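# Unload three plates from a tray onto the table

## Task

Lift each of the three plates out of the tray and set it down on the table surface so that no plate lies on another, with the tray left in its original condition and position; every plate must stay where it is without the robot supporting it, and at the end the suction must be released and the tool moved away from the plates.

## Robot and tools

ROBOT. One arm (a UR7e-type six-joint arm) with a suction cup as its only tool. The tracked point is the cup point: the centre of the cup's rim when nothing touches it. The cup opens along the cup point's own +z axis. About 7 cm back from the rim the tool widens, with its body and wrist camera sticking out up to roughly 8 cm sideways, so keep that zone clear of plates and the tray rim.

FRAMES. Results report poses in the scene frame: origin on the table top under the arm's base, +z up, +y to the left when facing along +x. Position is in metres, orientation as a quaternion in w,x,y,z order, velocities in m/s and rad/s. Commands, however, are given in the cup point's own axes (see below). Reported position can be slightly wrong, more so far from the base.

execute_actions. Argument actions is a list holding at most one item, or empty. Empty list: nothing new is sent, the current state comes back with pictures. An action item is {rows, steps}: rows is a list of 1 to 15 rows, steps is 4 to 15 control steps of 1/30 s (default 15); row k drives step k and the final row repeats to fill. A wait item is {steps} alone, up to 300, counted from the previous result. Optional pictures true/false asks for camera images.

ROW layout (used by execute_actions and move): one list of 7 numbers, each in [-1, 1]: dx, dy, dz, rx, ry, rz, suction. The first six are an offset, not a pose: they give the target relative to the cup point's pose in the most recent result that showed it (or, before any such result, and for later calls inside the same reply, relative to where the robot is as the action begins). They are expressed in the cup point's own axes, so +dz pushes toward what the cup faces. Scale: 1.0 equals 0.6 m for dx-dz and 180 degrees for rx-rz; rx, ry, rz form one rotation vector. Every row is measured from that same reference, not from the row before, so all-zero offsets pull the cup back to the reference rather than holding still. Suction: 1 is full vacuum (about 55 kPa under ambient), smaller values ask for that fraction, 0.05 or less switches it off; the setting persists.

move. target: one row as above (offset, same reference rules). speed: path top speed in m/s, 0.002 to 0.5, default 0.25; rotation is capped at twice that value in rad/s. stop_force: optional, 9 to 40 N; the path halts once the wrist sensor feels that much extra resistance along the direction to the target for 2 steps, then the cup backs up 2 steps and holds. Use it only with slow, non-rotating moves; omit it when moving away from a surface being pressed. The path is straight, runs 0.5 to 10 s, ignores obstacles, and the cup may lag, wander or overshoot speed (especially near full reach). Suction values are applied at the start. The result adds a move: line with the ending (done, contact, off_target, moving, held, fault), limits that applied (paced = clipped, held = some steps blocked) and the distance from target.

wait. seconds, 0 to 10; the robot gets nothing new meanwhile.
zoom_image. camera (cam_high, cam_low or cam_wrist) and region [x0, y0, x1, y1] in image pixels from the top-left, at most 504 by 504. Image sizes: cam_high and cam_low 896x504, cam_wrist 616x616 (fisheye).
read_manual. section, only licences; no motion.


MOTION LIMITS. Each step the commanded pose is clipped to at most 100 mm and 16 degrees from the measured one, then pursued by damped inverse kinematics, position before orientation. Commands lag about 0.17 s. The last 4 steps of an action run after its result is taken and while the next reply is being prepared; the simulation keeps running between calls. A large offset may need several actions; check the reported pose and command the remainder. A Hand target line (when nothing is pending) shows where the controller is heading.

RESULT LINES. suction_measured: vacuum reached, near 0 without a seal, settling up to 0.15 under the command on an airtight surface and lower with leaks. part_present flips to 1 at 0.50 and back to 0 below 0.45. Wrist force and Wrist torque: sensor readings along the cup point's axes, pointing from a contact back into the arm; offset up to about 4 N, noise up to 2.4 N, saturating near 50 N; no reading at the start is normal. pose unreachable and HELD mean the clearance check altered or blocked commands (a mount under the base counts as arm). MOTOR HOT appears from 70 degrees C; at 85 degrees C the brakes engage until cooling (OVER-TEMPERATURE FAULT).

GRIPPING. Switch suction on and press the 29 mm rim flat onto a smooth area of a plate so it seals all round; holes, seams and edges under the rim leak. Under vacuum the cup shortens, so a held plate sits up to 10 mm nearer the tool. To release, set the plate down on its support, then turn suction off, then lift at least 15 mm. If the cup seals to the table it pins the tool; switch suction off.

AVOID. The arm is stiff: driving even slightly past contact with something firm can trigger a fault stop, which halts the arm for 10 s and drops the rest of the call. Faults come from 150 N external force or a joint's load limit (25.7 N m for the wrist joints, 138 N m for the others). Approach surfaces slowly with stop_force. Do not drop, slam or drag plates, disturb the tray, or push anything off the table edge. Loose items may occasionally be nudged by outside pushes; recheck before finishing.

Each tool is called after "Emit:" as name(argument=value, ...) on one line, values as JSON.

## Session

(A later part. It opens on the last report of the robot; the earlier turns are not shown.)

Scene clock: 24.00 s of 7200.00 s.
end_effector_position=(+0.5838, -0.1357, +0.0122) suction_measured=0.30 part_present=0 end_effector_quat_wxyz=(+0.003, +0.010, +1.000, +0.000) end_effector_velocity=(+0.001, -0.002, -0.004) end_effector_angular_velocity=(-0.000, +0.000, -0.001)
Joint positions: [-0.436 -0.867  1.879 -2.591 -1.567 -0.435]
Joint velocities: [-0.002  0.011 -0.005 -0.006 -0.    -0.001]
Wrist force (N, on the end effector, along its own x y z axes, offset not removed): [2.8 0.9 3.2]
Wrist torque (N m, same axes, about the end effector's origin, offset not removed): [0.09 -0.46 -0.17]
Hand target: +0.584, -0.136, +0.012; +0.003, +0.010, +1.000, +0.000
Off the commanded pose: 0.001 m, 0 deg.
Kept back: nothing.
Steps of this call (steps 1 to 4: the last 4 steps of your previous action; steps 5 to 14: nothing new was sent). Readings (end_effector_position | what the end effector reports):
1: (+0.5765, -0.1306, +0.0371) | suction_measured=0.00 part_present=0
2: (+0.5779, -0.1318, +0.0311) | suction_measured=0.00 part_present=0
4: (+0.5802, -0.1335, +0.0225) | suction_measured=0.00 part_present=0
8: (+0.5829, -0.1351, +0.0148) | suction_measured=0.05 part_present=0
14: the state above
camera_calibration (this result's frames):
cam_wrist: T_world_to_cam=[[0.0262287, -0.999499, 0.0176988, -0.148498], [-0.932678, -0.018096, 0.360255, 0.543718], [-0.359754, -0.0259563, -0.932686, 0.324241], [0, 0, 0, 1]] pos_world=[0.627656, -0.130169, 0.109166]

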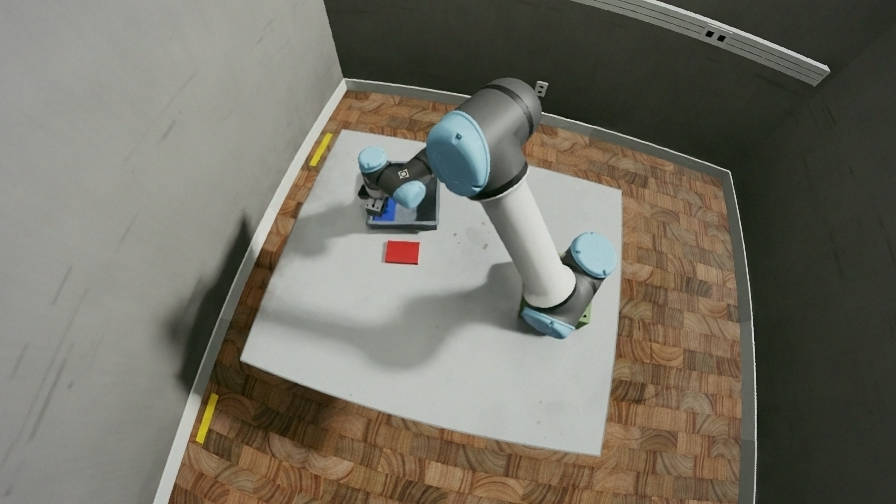

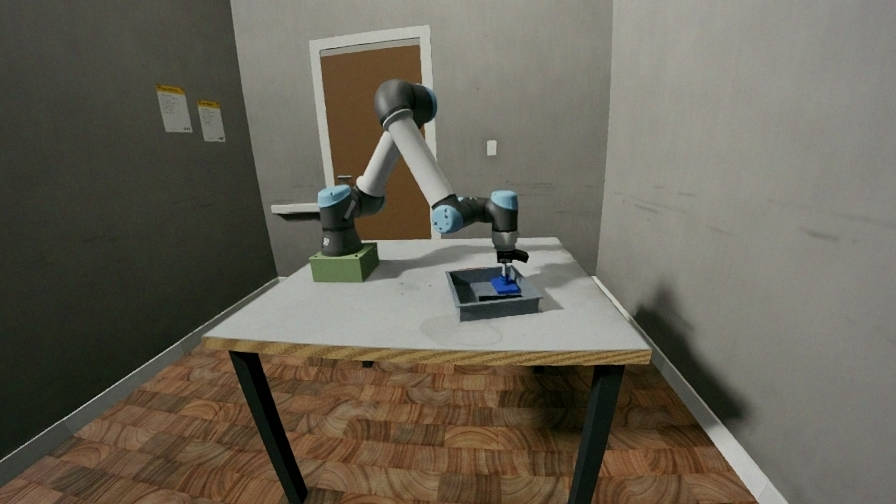

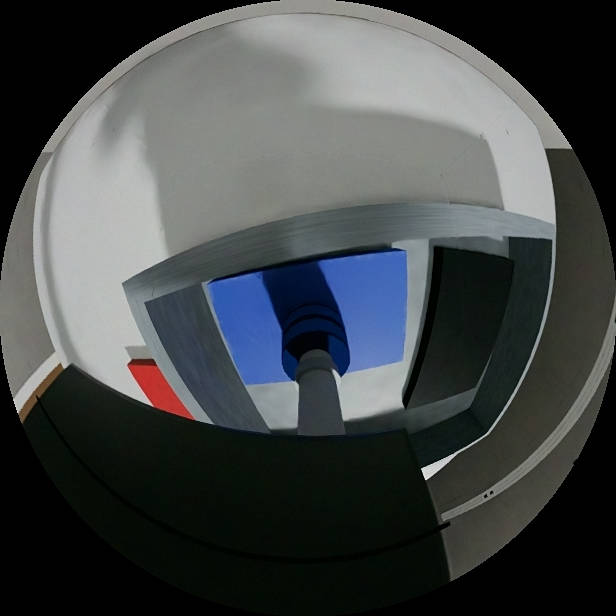

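Emit:
execute_actions(actions=[{"rows": [[0.0007,-0.0005,-0.0023,0,0.0005,0,1],[0.0023,-0.0018,-0.0091,0,0.001,0,1],[0.0043,-0.0033,-0.0198,0,0.0015,0,1],[0.0059,-0.0046,-0.0336,0,0.002,0,1],[0.0066,-0.0051,-0.0493,0,0.002,0,1],[0.0066,-0.0051,-0.0657,0,0.002,0,1],[0.0066,-0.0051,-0.0814,0,0.002,0,1],[0.0066,-0.0051,-0.0952,0,0.002,0,1],[0.0042,-0.0045,-0.1059,0,0.002,0,1],[-0.0030,-0.0027,-0.1127,0,0.002,0,1],[-0.0146,0.0002,-0.115,0,0.002,0,1],[-0.0300,0.0040,-0.115,0,0.002,0,1],[-0.0484,0.0086,-0.115,0,0.002,0,1],[-0.0689,0.0138,-0.115,0,0.002,0,1],[-0.0905,0.0192,-0.115,0,0.002,0,1]], "steps": 15}])

Emit:
execute_actions(actions=[{"rows": [[-0.0902,0.0225,-0.0144,0,0.002,0,1],[-0.1107,0.0276,-0.0144,0,0.002,0,1],[-0.1291,0.0322,-0.0118,0,0.002,0,1],[-0.1445,0.0361,-0.0043,0,0.002,0,1],[-0.1560,0.0390,0.0077,0,0.002,0,1],[-0.1632,0.0408,0.0230,0,0.002,0,1],[-0.1657,0.0414,0.0404,0,0.002,0,1],[-0.1657,0.0414,0.0586,0,0.002,0,1],[-0.1657,0.0414,0.0760,0,0.002,0,1],[-0.1657,0.0414,0.0913,0,0.002,0,1],[-0.1657,0.0414,0.1033,0,0.002,0,1],[-0.1657,0.0414,0.1108,0,0.002,0,1],[-0.1657,0.0414,0.1134,0,0.002,0,1]], "steps": 15}])

Emit:
execute_actions(actions=[{"steps": 13}], pictures=true)

Scene clock: 28.10 s of 7200.00 s.
end_effector_position=(+0.5820, -0.1382, +0.0561) suction_measured=0.99 part_present=1 end_effector_quat_wxyz=(+0.002, +0.010, +1.000, -0.000) end_effector_velocity=(+0.035, +0.007, +0.194) end_effector_angular_velocity=(-0.007, -0.008, +0.003)
Joint positions: [-0.44  -0.957  1.877 -2.496 -1.57  -0.439]
Joint velocities: [ 0.039 -0.333 -0.135  0.459 -0.002  0.036]
Wrist force (N, on the end effector, along its own x y z axes, offset not removed): [2.6 -1.0 1.5]
Wrist torque (N m, same axes, about the end effector's origin, offset not removed): [-0.23 -0.42 -0.16]
Steps of this call (steps 1 to 112: nothing new was sent; steps 113 to 123: the first 11 steps of this action). Readings (end_effector_position | what the end effector reports):
113: (+0.5840, -0.1358, +0.0117) | suction_measured=0.99 part_present=1
114: (+0.5840, -0.1359, +0.0120) | suction_measured=0.99 part_present=1
116: (+0.5833, -0.1363, +0.0149) | suction_measured=0.99 part_present=1
120: (+0.5814, -0.1379, +0.0348) | suction_measured=0.99 part_present=1
123: the state above

Scene clock: 28.60 s of 7200.00 s.
end_effector_position=(+0.6820, -0.1108, +0.0500) suction_measured=0.99 part_present=1 end_effector_quat_wxyz=(+0.001, +0.009, +1.000, -0.000) end_effector_velocity=(+0.091, +0.012, -0.248) end_effector_angular_velocity=(+0.003, +0.047, -0.007)
Joint positions: [-0.337 -0.797  1.572 -2.35  -1.57  -0.337]
Joint velocities: [ 0.067  0.57  -0.307 -0.218 -0.013  0.074]
Wrist force (N, on the end effector, along its own x y z axes, offset not removed): [1.3 -1.3 1.6]
Wrist torque (N m, same axes, about the end effector's origin, offset not removed): [-0.20 -0.31 -0.16]
Off your previous action's commanded pose: 0.042 m, 0 deg at its last step (step 4 of this call).
Steps of this call (steps 1 to 4: the last 4 steps of your previous action; steps 5 to 15: the first 11 steps of this action, its rows measured from where the robot was after step 4). Readings (end_effector_position | what the end effector reports):
4: (+0.5972, -0.1334, +0.0733) | suction_measured=0.99 part_present=1
5: (+0.6044, -0.1311, +0.0754) | suction_measured=0.99 part_present=1
6: (+0.6127, -0.1283, +0.0771) | suction_measured=0.99 part_present=1
8: (+0.6316, -0.1222, +0.0795) | suction_measured=0.99 part_present=1
12: (+0.6679, -0.1132, +0.0719) | suction_measured=0.99 part_present=1
15: the state above

Scene clock: 29.03 s of 7200.00 s.
end_effector_position=(+0.6955, -0.1103, +0.0068) suction_measured=0.99 part_present=1 end_effector_quat_wxyz=(-0.002, +0.009, +1.000, +0.000) end_effector_velocity=(+0.003, +0.000, -0.009) end_effector_angular_velocity=(+0.000, +0.001, +0.001)
Joint positions: [-0.329 -0.7    1.521 -2.39  -1.572 -0.329]
Joint velocities: [ 0.002  0.02  -0.012 -0.007  0.     0.001]
Wrist force (N, on the end effector, along its own x y z axes, offset not removed): [2.4 0.1 2.2]
Wrist torque (N m, same axes, about the end effector's origin, offset not removed): [-0.06 -0.36 -0.22]
Hand target: +0.696, -0.110, +0.006; -0.002, +0.009, +1.000, +0.000
Off the commanded pose: 0.002 m, 0 deg.
Kept back: nothing.
Steps of this call (steps 1 to 4: the last 4 steps of your previous action; steps 5 to 13: nothing new was sent). Readings (end_effector_position | what the end effector reports):
1: (+0.6847, -0.1105, +0.0417) | suction_measured=0.99 part_present=1
2: (+0.6868, -0.1103, +0.0339) | suction_measured=0.99 part_present=1
4: (+0.6902, -0.1102, +0.0216) | suction_measured=0.99 part_present=1
8: (+0.6942, -0.1103, +0.0104) | suction_measured=0.99 part_present=1
13: the state above
camera_calibration (this result's frames):
cam_wrist: T_world_to_cam=[[0.0268319, -0.999486, 0.0175666, -0.126391], [-0.928974, -0.0184415, 0.369685, 0.647555], [-0.36917, -0.0262383, -0.928991, 0.36658], [0, 0, 0, 1]] pos_world=[0.740283, -0.104765, 0.103379]

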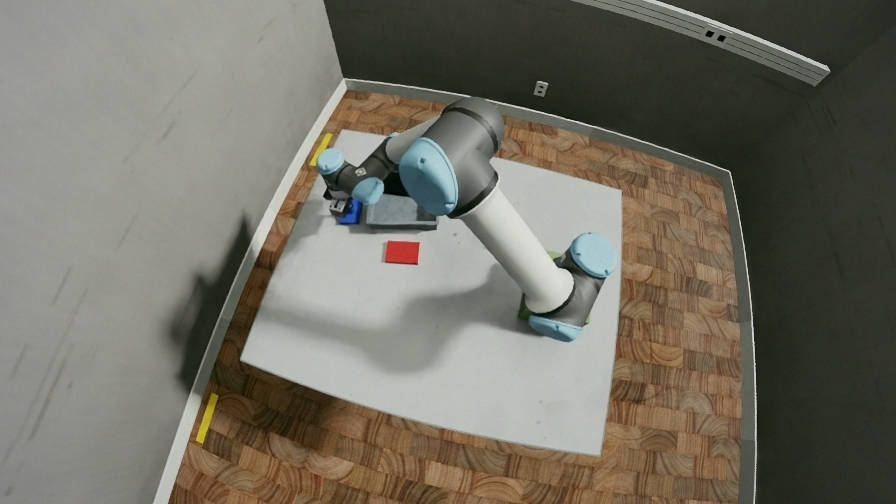

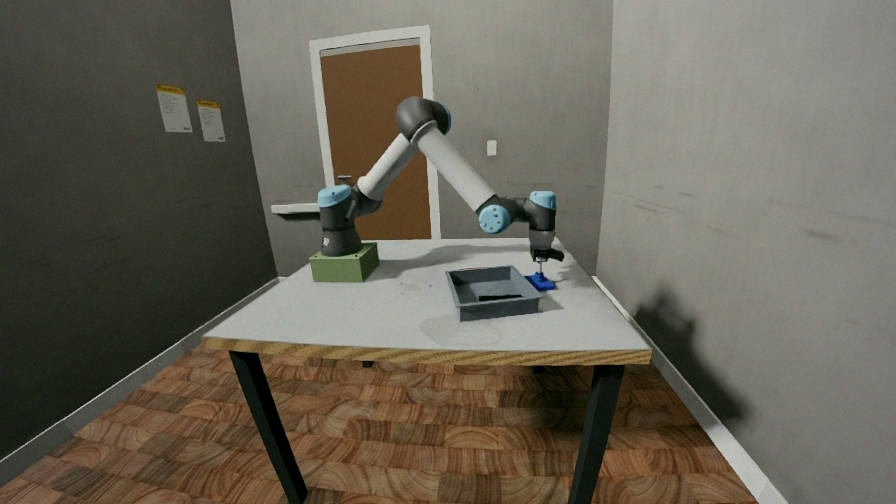

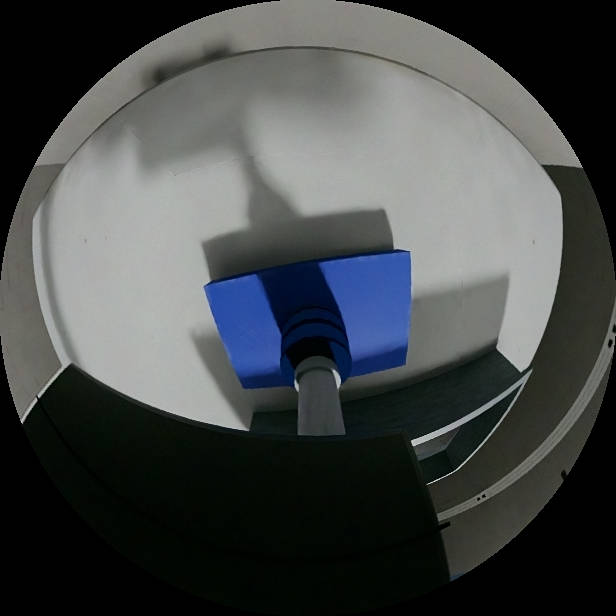

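Emit:
move(target=[-0.0005,0,0.0117,0,0,0,1], speed=0.012, stop_force=9)

Emit:
execute_actions(actions=[{"rows": [[0,0,-0.0026,0,0,0,0],[0,0,-0.0103,0,0,0,0],[0,0,-0.0224,0,0,0,0],[0,0,-0.0380,0,-0.0004,0,0],[0,0,-0.0557,0,-0.0008,0,0],[0.0015,-0.0019,-0.0743,0,-0.0013,0,0],[0.0061,-0.0074,-0.0920,0,-0.0013,0,0],[0.0135,-0.0164,-0.1076,0,-0.0013,0,0],[0.0236,-0.0286,-0.1197,0,-0.0013,0,0],[0.0361,-0.0437,-0.1274,0,-0.0013,0,0],[0.0505,-0.0612,-0.13,0,-0.0013,0,0],[0.0665,-0.0805,-0.13,0,-0.0013,0,0],[0.0835,-0.1011,-0.13,0,-0.0013,0,0],[0.1010,-0.1224,-0.13,0,-0.0013,0,0],[0.1185,-0.1437,-0.13,0,-0.0013,0,0]], "steps": 15}])

Emit:
execute_actions(actions=[{"rows": [[0.0830,-0.1006,-0.0163,0,-0.001,0,0],[0.0990,-0.1200,-0.0140,0,-0.001,0,0],[0.1134,-0.1374,-0.0071,0,-0.001,0,0],[0.1259,-0.1525,0.0036,0,-0.001,0,0],[0.1359,-0.1648,0.0174,0,-0.001,0,1],[0.1434,-0.1738,0.0331,0,-0.001,0,1],[0.1479,-0.1793,0.0496,0,-0.001,0,1],[0.1495,-0.1812,0.0653,0,-0.001,0,1],[0.1495,-0.1812,0.0791,0,-0.001,0,1],[0.1495,-0.1812,0.0898,0,-0.001,0,1],[0.1495,-0.1812,0.0967,0,-0.001,0,1],[0.1495,-0.1812,0.099,0,-0.001,0,1]], "steps": 15}])

Emit:
execute_actions(actions=[{"steps": 14}], pictures=true)

Scene clock: 31.07 s of 7200.00 s.
end_effector_position=(+0.6959, -0.1104, +0.0012) suction_measured=0.99 part_present=1 end_effector_quat_wxyz=(-0.002, +0.009, +1.000, +0.000) end_effector_velocity=(-0.001, -0.000, +0.001) end_effector_angular_velocity=(+0.001, +0.003, +0.000)
Joint positions: [-0.329 -0.69   1.519 -2.399 -1.572 -0.328]
Joint velocities: [-0.001 -0.003  0.001  0.006 -0.    -0.001]
Wrist force (N, on the end effector, along its own x y z axes, offset not removed): [1.3 -0.3 -21.4]
Wrist torque (N m, same axes, about the end effector's origin, offset not removed): [-0.04 -0.44 -0.03]
Hand target: +0.696, -0.110, +0.001; -0.002, +0.009, +1.000, +0.000
Off the commanded pose: 0.001 m, 0 deg.
Kept back: nothing.
move: contact
camera_calibration (this result's frames):
cam_wrist: T_world_to_cam=[[0.0268141, -0.999484, 0.0176916, -0.126316], [-0.929064, -0.0183852, 0.369462, 0.650091], [-0.368946, -0.0263434, -0.929077, 0.361284], [0, 0, 0, 1]] pos_world=[0.740658, -0.104782, 0.097711]

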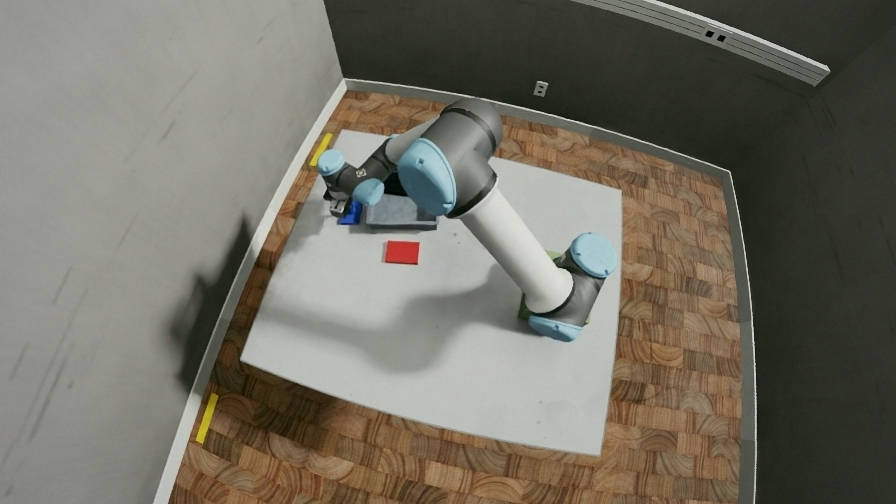

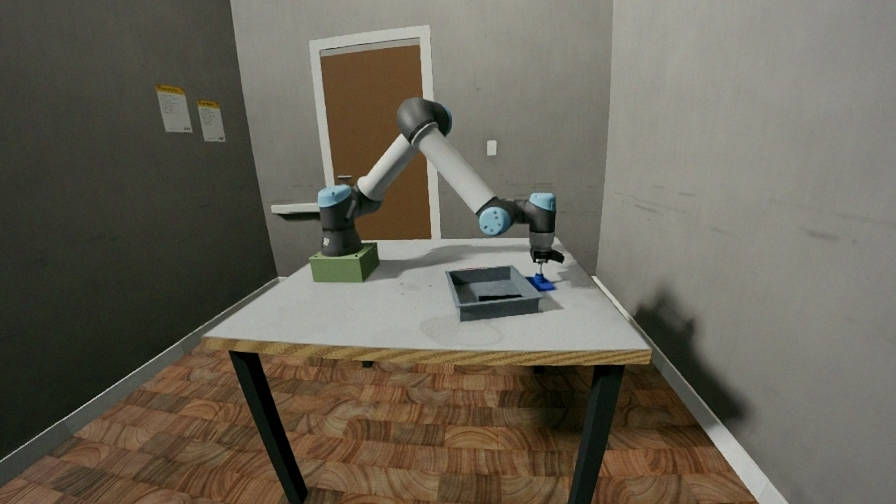

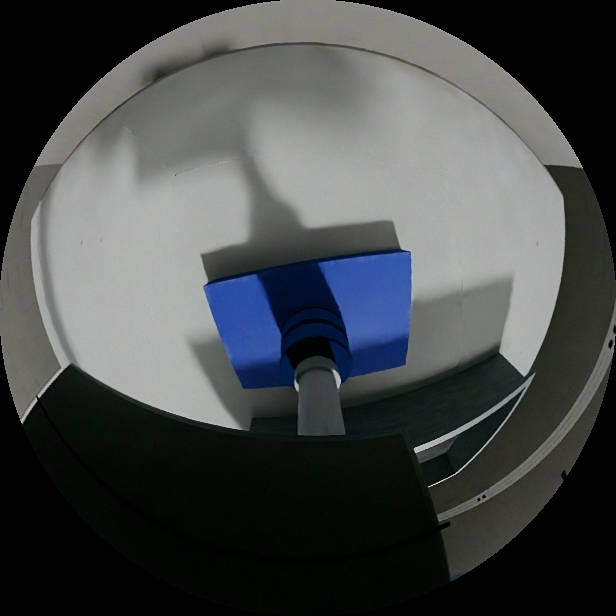

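Scene clock: 31.43 s of 7200.00 s.
end_effector_position=(+0.6894, -0.1196, +0.0501) suction_measured=0.00 part_present=0 end_effector_quat_wxyz=(-0.000, +0.010, +1.000, -0.000) end_effector_velocity=(-0.103, -0.137, +0.212) end_effector_angular_velocity=(-0.009, -0.022, -0.006)
Joint positions: [-0.345 -0.781  1.538 -2.329 -1.571 -0.344]
Joint velocities: [-0.239 -0.485  0.263  0.199  0.    -0.233]
Wrist force (N, on the end effector, along its own x y z axes, offset not removed): [1.1 -0.1 0.2]
Wrist torque (N m, same axes, about the end effector's origin, offset not removed): [-0.01 -0.21 -0.17]
Steps of this call (steps 1 to 11: the first 11 steps of this action). Readings (end_effector_position | what the end effector reports):
1: (+0.6959, -0.1104, +0.0012) | suction_measured=0.00 part_present=0
2: (+0.6959, -0.1104, +0.0015) | suction_measured=0.00 part_present=0
4: (+0.6958, -0.1103, +0.0046) | suction_measured=0.00 part_present=0
8: (+0.6955, -0.1112, +0.0269) | suction_measured=0.00 part_present=0
11: the state above

Scene clock: 31.93 s of 7200.00 s.
end_effector_position=(+0.5831, -0.2409, +0.0405) suction_measured=0.00 part_present=0 end_effector_quat_wxyz=(-0.004, +0.012, +1.000, +0.000) end_effector_velocity=(-0.099, -0.106, -0.201) end_effector_angular_velocity=(+0.006, -0.025, +0.011)
Joint positions: [-0.585 -0.876  1.769 -2.46  -1.574 -0.58 ]
Joint velocities: [-0.24   0.293  0.208 -0.519  0.018 -0.251]
Wrist force (N, on the end effector, along its own x y z axes, offset not removed): [3.0 0.1 1.1]
Wrist torque (N m, same axes, about the end effector's origin, offset not removed): [-0.01 -0.45 -0.10]
Off your previous action's commanded pose: 0.065 m, 0 deg at its last step (step 4 of this call).
Steps of this call (steps 1 to 4: the last 4 steps of your previous action; steps 5 to 15: the first 11 steps of this action, its rows measured from where the robot was after step 4). Readings (end_effector_position | what the end effector reports):
4: (+0.6664, -0.1477, +0.0687) | suction_measured=0.00 part_present=0
5: (+0.6583, -0.1571, +0.0708) | suction_measured=0.00 part_present=0
6: (+0.6498, -0.1672, +0.0723) | suction_measured=0.00 part_present=0
8: (+0.6321, -0.1880, +0.0731) | suction_measured=0.00 part_present=0
12: (+0.5983, -0.2248, +0.0600) | suction_measured=0.00 part_present=0
15: the state above

Scene clock: 32.40 s of 7200.00 s.
end_effector_position=(+0.5740, -0.2542, +0.0105) suction_measured=0.34 part_present=0 end_effector_quat_wxyz=(+0.001, +0.010, +1.000, -0.001) end_effector_velocity=(+0.000, -0.002, -0.004) end_effector_angular_velocity=(-0.002, -0.002, +0.001)
Joint positions: [-0.613 -0.824  1.786 -2.537 -1.57  -0.611]
Joint velocities: [-0.003  0.009 -0.001 -0.011 -0.    -0.003]
Wrist force (N, on the end effector, along its own x y z axes, offset not removed): [2.6 -1.2 1.3]
Wrist torque (N m, same axes, about the end effector's origin, offset not removed): [-0.15 -0.41 -0.20]
Hand target: +0.574, -0.254, +0.010; +0.001, +0.010, +1.000, -0.001
Off the commanded pose: 0.001 m, 0 deg.
Kept back: nothing.
Steps of this call (steps 1 to 4: the last 4 steps of your previous action; steps 5 to 14: nothing new was sent). Readings (end_effector_position | what the end effector reports):
1: (+0.5803, -0.2440, +0.0340) | suction_measured=0.00 part_present=0
2: (+0.5783, -0.2464, +0.0283) | suction_measured=0.00 part_present=0
4: (+0.5760, -0.2499, +0.0202) | suction_measured=0.00 part_present=0
8: (+0.5745, -0.2531, +0.0130) | suction_measured=0.09 part_present=0
14: the state above
camera_calibration (this result's frames):
cam_wrist: T_world_to_cam=[[0.0252351, -0.999497, 0.0192157, -0.266063], [-0.930959, -0.0164922, 0.364751, 0.532371], [-0.36425, -0.0270935, -0.930907, 0.318328], [0, 0, 0, 1]] pos_world=[0.618281, -0.248524, 0.107264]

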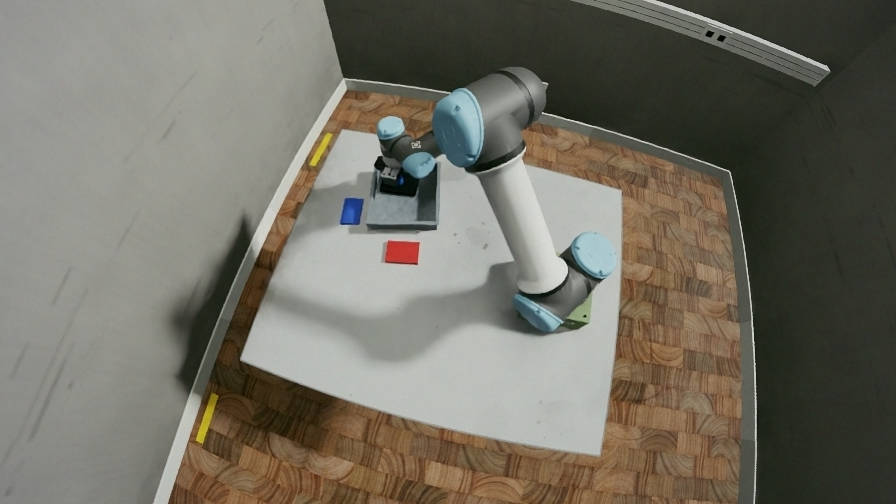

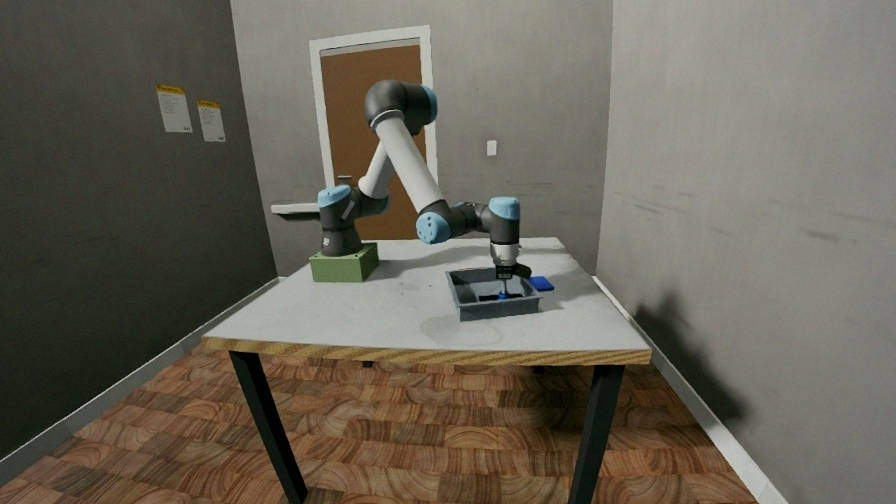

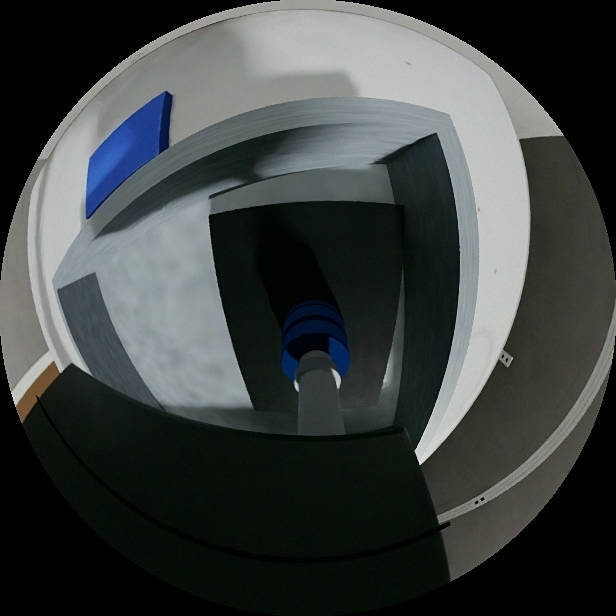

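Emit:
execute_actions(actions=[{"rows": [[0,0.0008,-0.0024,0,0,0,1],[0,0.0029,-0.0095,0,0,0,1],[0,0.0054,-0.0207,0,0,0,1],[0.0021,0.0072,-0.0351,0,0,0,1],[0.0083,0.0071,-0.0515,0,0,0,1],[0.0186,0.0057,-0.0685,0,0,0,1],[0.0327,0.0037,-0.0849,0,0,0,1],[0.0504,0.0012,-0.0993,0,0,0,1],[0.0712,-0.0018,-0.1105,0,0,0,1],[0.0947,-0.0051,-0.1176,0,0,0,1],[0.1205,-0.0087,-0.12,0,0,0,1],[0.1481,-0.0126,-0.12,0,0,0,1],[0.1768,-0.0167,-0.12,0,0,0,1],[0.2062,-0.0209,-0.12,0,0,0,1],[0.2355,-0.0250,-0.12,0,0,0,1]], "steps": 15}])

Emit:
execute_actions(actions=[{"rows": [[0.1496,-0.0212,-0.0174,0,-0.003,0,1],[0.1772,-0.0251,-0.0174,0,-0.003,0,1],[0.2030,-0.0287,-0.0174,0,-0.003,0,1],[0.2265,-0.0320,-0.0174,0,-0.003,0,1],[0.2473,-0.0350,-0.0174,0,-0.003,0,1],[0.2650,-0.0375,-0.0174,0,-0.003,0,1],[0.2791,-0.0395,-0.0134,0,-0.003,0,1],[0.2893,-0.0409,-0.0020,0,-0.003,0,1],[0.2956,-0.0418,0.0155,0,-0.003,0,1],[0.2977,-0.0421,0.0370,0,-0.003,0,1],[0.2977,-0.0421,0.0599,0,-0.003,0,1],[0.2977,-0.0421,0.0814,0,-0.003,0,1],[0.2977,-0.0421,0.0989,0,-0.003,0,1],[0.2977,-0.0421,0.1103,0,-0.003,0,1],[0.2977,-0.0421,0.1143,0,-0.003,0,1]], "steps": 15}])

Emit:
execute_actions(actions=[{"steps": 14}], pictures=true)

Scene clock: 35.87 s of 7200.00 s.
end_effector_position=(+0.5517, -0.2536, +0.0535) suction_measured=0.99 part_present=1 end_effector_quat_wxyz=(+0.001, +0.010, +1.000, -0.001) end_effector_velocity=(-0.228, -0.036, +0.185) end_effector_angular_velocity=(-0.023, -0.011, -0.008)
Joint positions: [-0.634 -0.938  1.849 -2.485 -1.571 -0.632]
Joint velocities: [-0.278 -0.654  0.58   0.052 -0.011 -0.27 ]
Wrist force (N, on the end effector, along its own x y z axes, offset not removed): [0.5 -0.3 0.9]
Wrist torque (N m, same axes, about the end effector's origin, offset not removed): [-0.13 -0.21 -0.04]
Steps of this call (steps 1 to 93: nothing new was sent; steps 94 to 104: the first 11 steps of this action). Readings (end_effector_position | what the end effector reports):
94: (+0.5739, -0.2544, +0.0100) | suction_measured=0.99 part_present=1
95: (+0.5739, -0.2543, +0.0103) | suction_measured=0.99 part_present=1
97: (+0.5739, -0.2534, +0.0133) | suction_measured=0.99 part_present=1
101: (+0.5684, -0.2514, +0.0331) | suction_measured=0.99 part_present=1
104: the state above

Scene clock: 36.37 s of 7200.00 s.
end_effector_position=(+0.3635, -0.2740, +0.0659) suction_measured=0.99 part_present=1 end_effector_quat_wxyz=(-0.006, +0.014, +1.000, +0.002) end_effector_velocity=(-0.272, -0.014, -0.137) end_effector_angular_velocity=(+0.048, +0.002, +0.000)
Joint positions: [-0.921 -1.19   2.284 -2.656 -1.578 -0.911]
Joint velocities: [-0.533  0.068  0.615 -0.647  0.022 -0.534]
Wrist force (N, on the end effector, along its own x y z axes, offset not removed): [3.7 -1.2 1.5]
Wrist torque (N m, same axes, about the end effector's origin, offset not removed): [-0.29 -0.58 -0.22]
Off your previous action's commanded pose: 0.079 m, 0 deg at its last step (step 4 of this call).
Steps of this call (steps 1 to 4: the last 4 steps of your previous action; steps 5 to 15: the first 11 steps of this action, its rows measured from where the robot was after step 4). Readings (end_effector_position | what the end effector reports):
4: (+0.5095, -0.2594, +0.0696) | suction_measured=0.99 part_present=1
5: (+0.4961, -0.2610, +0.0713) | suction_measured=0.99 part_present=1
6: (+0.4823, -0.2626, +0.0723) | suction_measured=0.99 part_present=1
8: (+0.4536, -0.2659, +0.0731) | suction_measured=0.99 part_present=1
12: (+0.3973, -0.2715, +0.0733) | suction_measured=0.99 part_present=1
15: the state above

Scene clock: 36.83 s of 7200.00 s.
end_effector_position=(+0.3284, -0.2763, +0.0095) suction_measured=0.99 part_present=1 end_effector_quat_wxyz=(-0.002, +0.012, +1.000, +0.003) end_effector_velocity=(-0.005, +0.000, -0.013) end_effector_angular_velocity=(-0.000, -0.003, +0.002)
Joint positions: [-0.998 -1.052  2.368 -2.881 -1.569 -0.992]
Joint velocities: [-0.012  0.039  0.012 -0.052  0.002 -0.014]
Wrist force (N, on the end effector, along its own x y z axes, offset not removed): [1.6 -2.7 0.7]
Wrist torque (N m, same axes, about the end effector's origin, offset not removed): [-0.30 -0.30 -0.12]
Hand target: +0.328, -0.276, +0.008; -0.001, +0.012, +1.000, +0.003
Off the commanded pose: 0.010 m, 1 deg.
Kept back: nothing.
Steps of this call (steps 1 to 4: the last 4 steps of your previous action; steps 5 to 14: nothing new was sent). Readings (end_effector_position | what the end effector reports):
1: (+0.3554, -0.2744, +0.0605) | suction_measured=0.99 part_present=1
2: (+0.3488, -0.2747, +0.0538) | suction_measured=0.99 part_present=1
4: (+0.3395, -0.2752, +0.0384) | suction_measured=0.99 part_present=1
8: (+0.3313, -0.2761, +0.0170) | suction_measured=0.99 part_present=1
14: the state above
camera_calibration (this result's frames):
cam_wrist: T_world_to_cam=[[0.0218294, -0.999699, 0.0111882, -0.280848], [-0.929151, -0.0161553, 0.369347, 0.303213], [-0.369055, -0.0184581, -0.929224, 0.231293], [0, 0, 0, 1]] pos_world=[0.373222, -0.271596, 0.106074]

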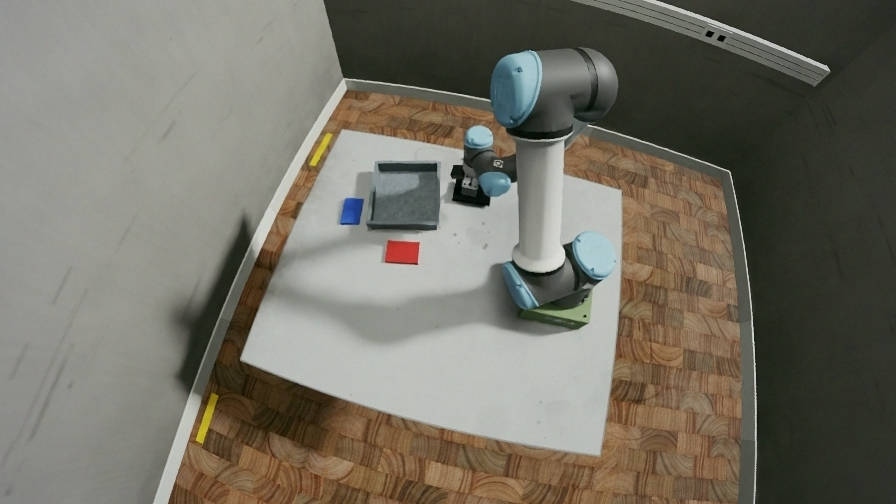

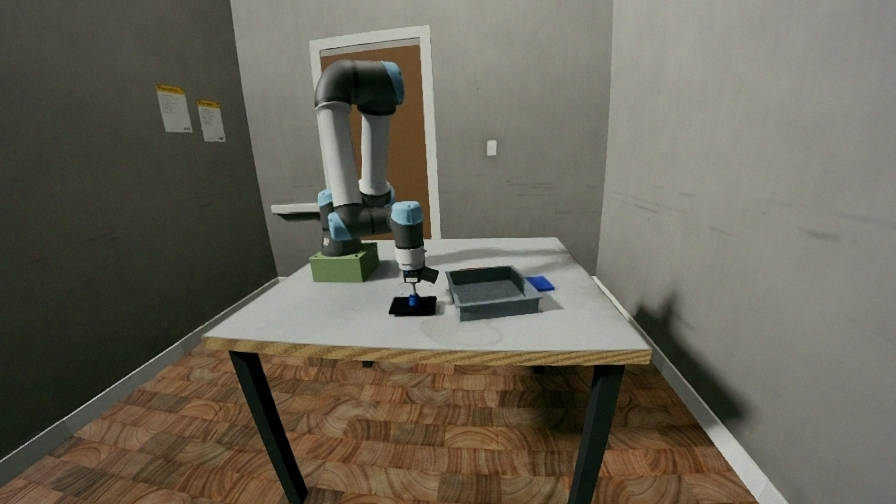

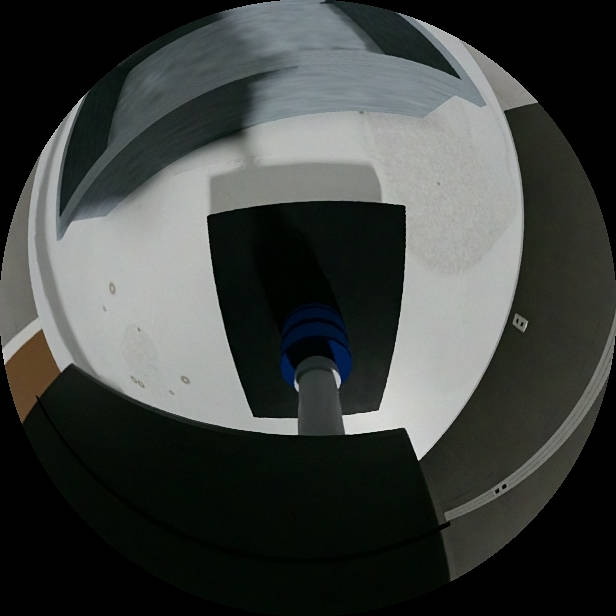

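Emit:
move(target=[0.001,0,0.0167,0,0,0,1], speed=0.015, stop_force=9)

Emit:
move(target=[0,0,-0.3,0,0,0,0], speed=0.35)

Scene clock: 37.90 s of 7200.00 s.
end_effector_position=(+0.3278, -0.2762, -0.0003) suction_measured=0.98 part_present=1 end_effector_quat_wxyz=(-0.002, +0.012, +1.000, +0.003) end_effector_velocity=(-0.000, -0.000, -0.002) end_effector_angular_velocity=(-0.001, -0.000, -0.000)
Joint positions: [-0.999 -1.021  2.368 -2.912 -1.569 -0.994]
Joint velocities: [-0.     0.007  0.    -0.008 -0.001  0.   ]
Wrist force (N, on the end effector, along its own x y z axes, offset not removed): [3.6 2.2 -3.3]
Wrist torque (N m, same axes, about the end effector's origin, offset not removed): [0.22 -0.44 -0.21]
Hand target: +0.328, -0.276, -0.001; -0.002, +0.012, +1.000, +0.003
Off the commanded pose: 0.000 m, 0 deg.
Kept back: nothing.
move: done
camera_calibration (this result's frames):
cam_wrist: T_world_to_cam=[[0.0218849, -0.999698, 0.0111939, -0.280664], [-0.929166, -0.0162056, 0.369308, 0.30622], [-0.369015, -0.0184833, -0.92924, 0.221971], [0, 0, 0, 1]] pos_world=[0.372582, -0.271514, 0.0963169]

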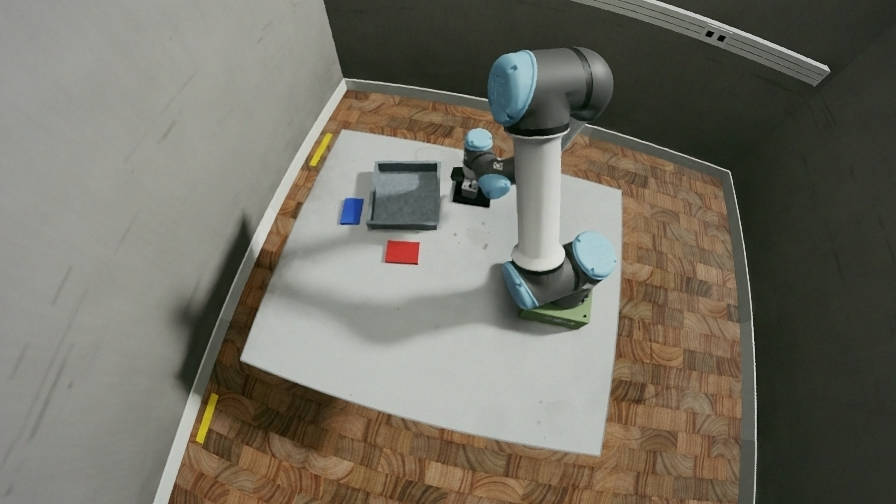

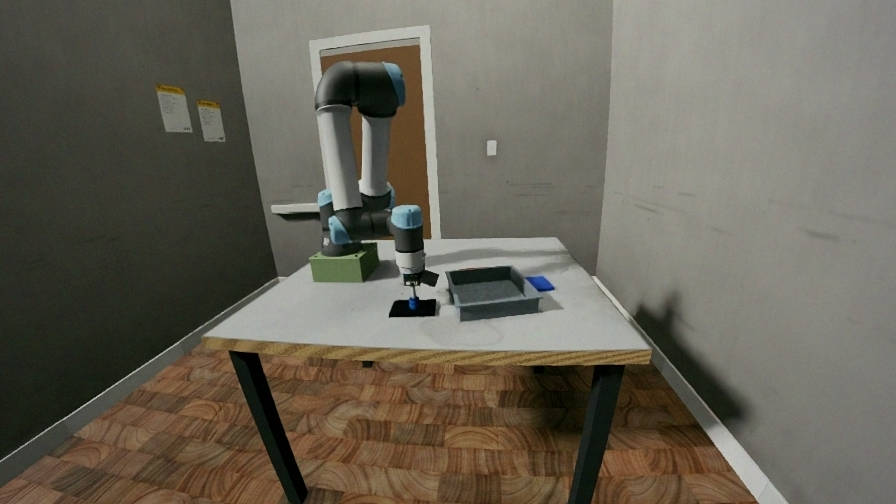

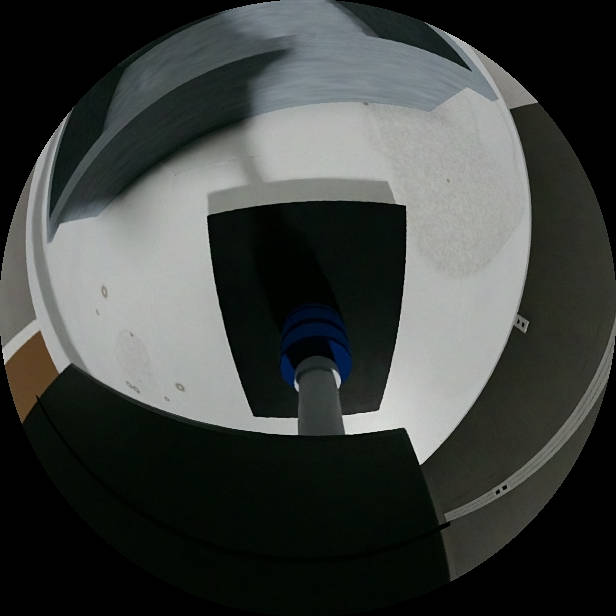

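Scene clock: 39.13 s of 7200.00 s.
end_effector_position=(+0.3287, -0.2774, +0.1796) suction_measured=0.00 part_present=0 end_effector_quat_wxyz=(-0.001, +0.012, +1.000, +0.003) end_effector_velocity=(-0.001, +0.001, +0.002) end_effector_angular_velocity=(+0.004, +0.004, +0.001)
Joint positions: [-0.999 -1.522  2.263 -2.307 -1.569 -0.994]
Joint velocities: [-0.    -0.005 -0.002  0.013 -0.001 -0.001]
Wrist force (N, on the end effector, along its own x y z axes, offset not removed): [3.4 0.9 2.4]
Wrist torque (N m, same axes, about the end effector's origin, offset not removed): [0.06 -0.54 -0.14]
Hand target: +0.329, -0.277, +0.180; -0.002, +0.012, +1.000, +0.003
Off the commanded pose: 0.000 m, 0 deg.
Kept back: nothing.
move: done
camera_calibration (this result's frames):
cam_wrist: T_world_to_cam=[[0.0218831, -0.999694, 0.0115038, -0.283936], [-0.929239, -0.0160932, 0.369128, 0.240675], [-0.36883, -0.0187674, -0.929307, 0.389316], [0, 0, 0, 1]] pos_world=[0.37345, -0.272669, 0.276221]

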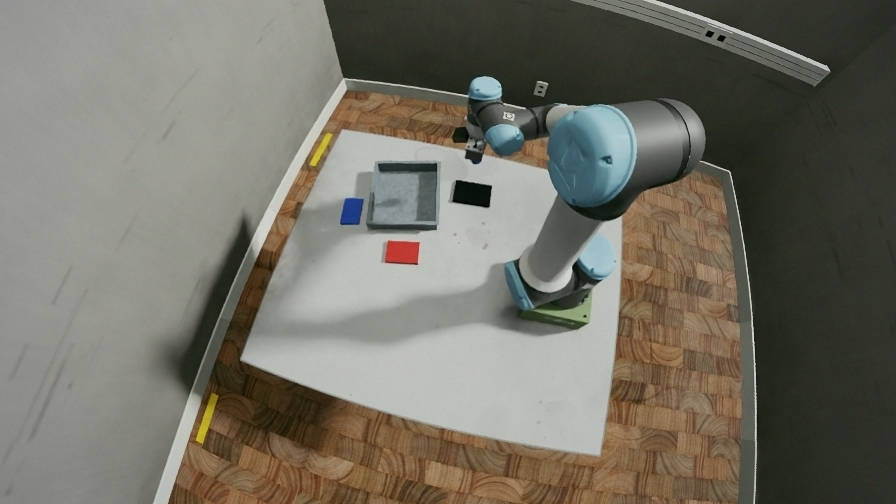

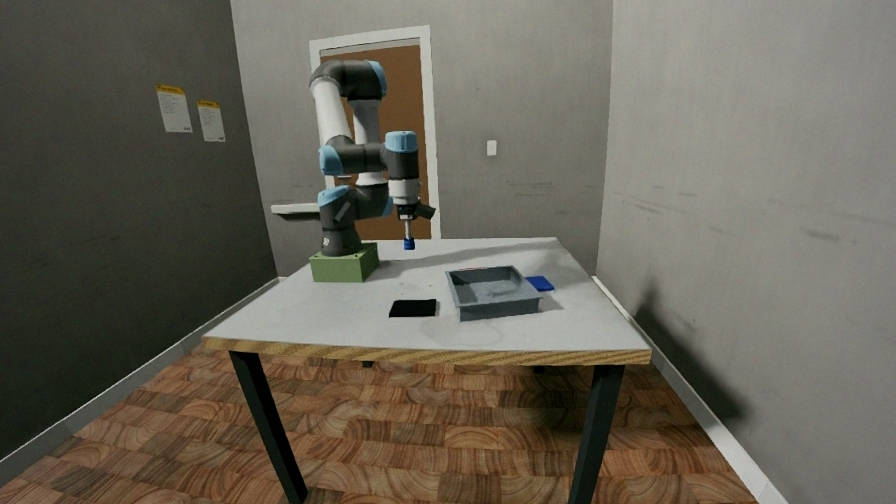

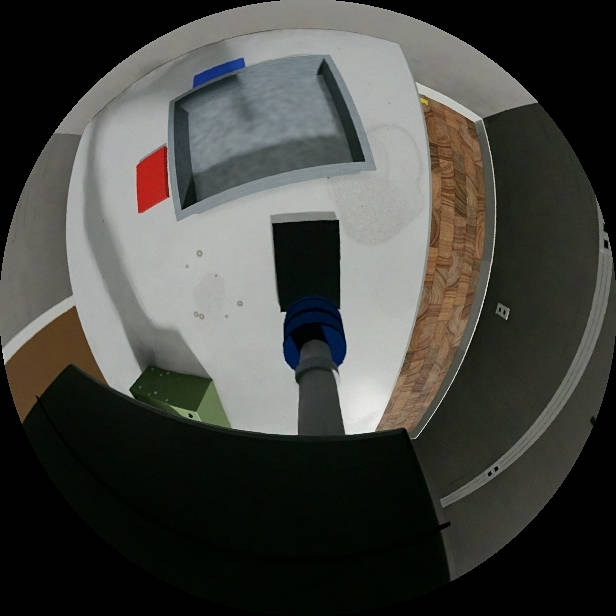

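All three plates are on the table, apart from each other. The tray hasn't moved and the arm is clear.

Emit:
finished_scene(scene=2)

The scene is finished: the task was done.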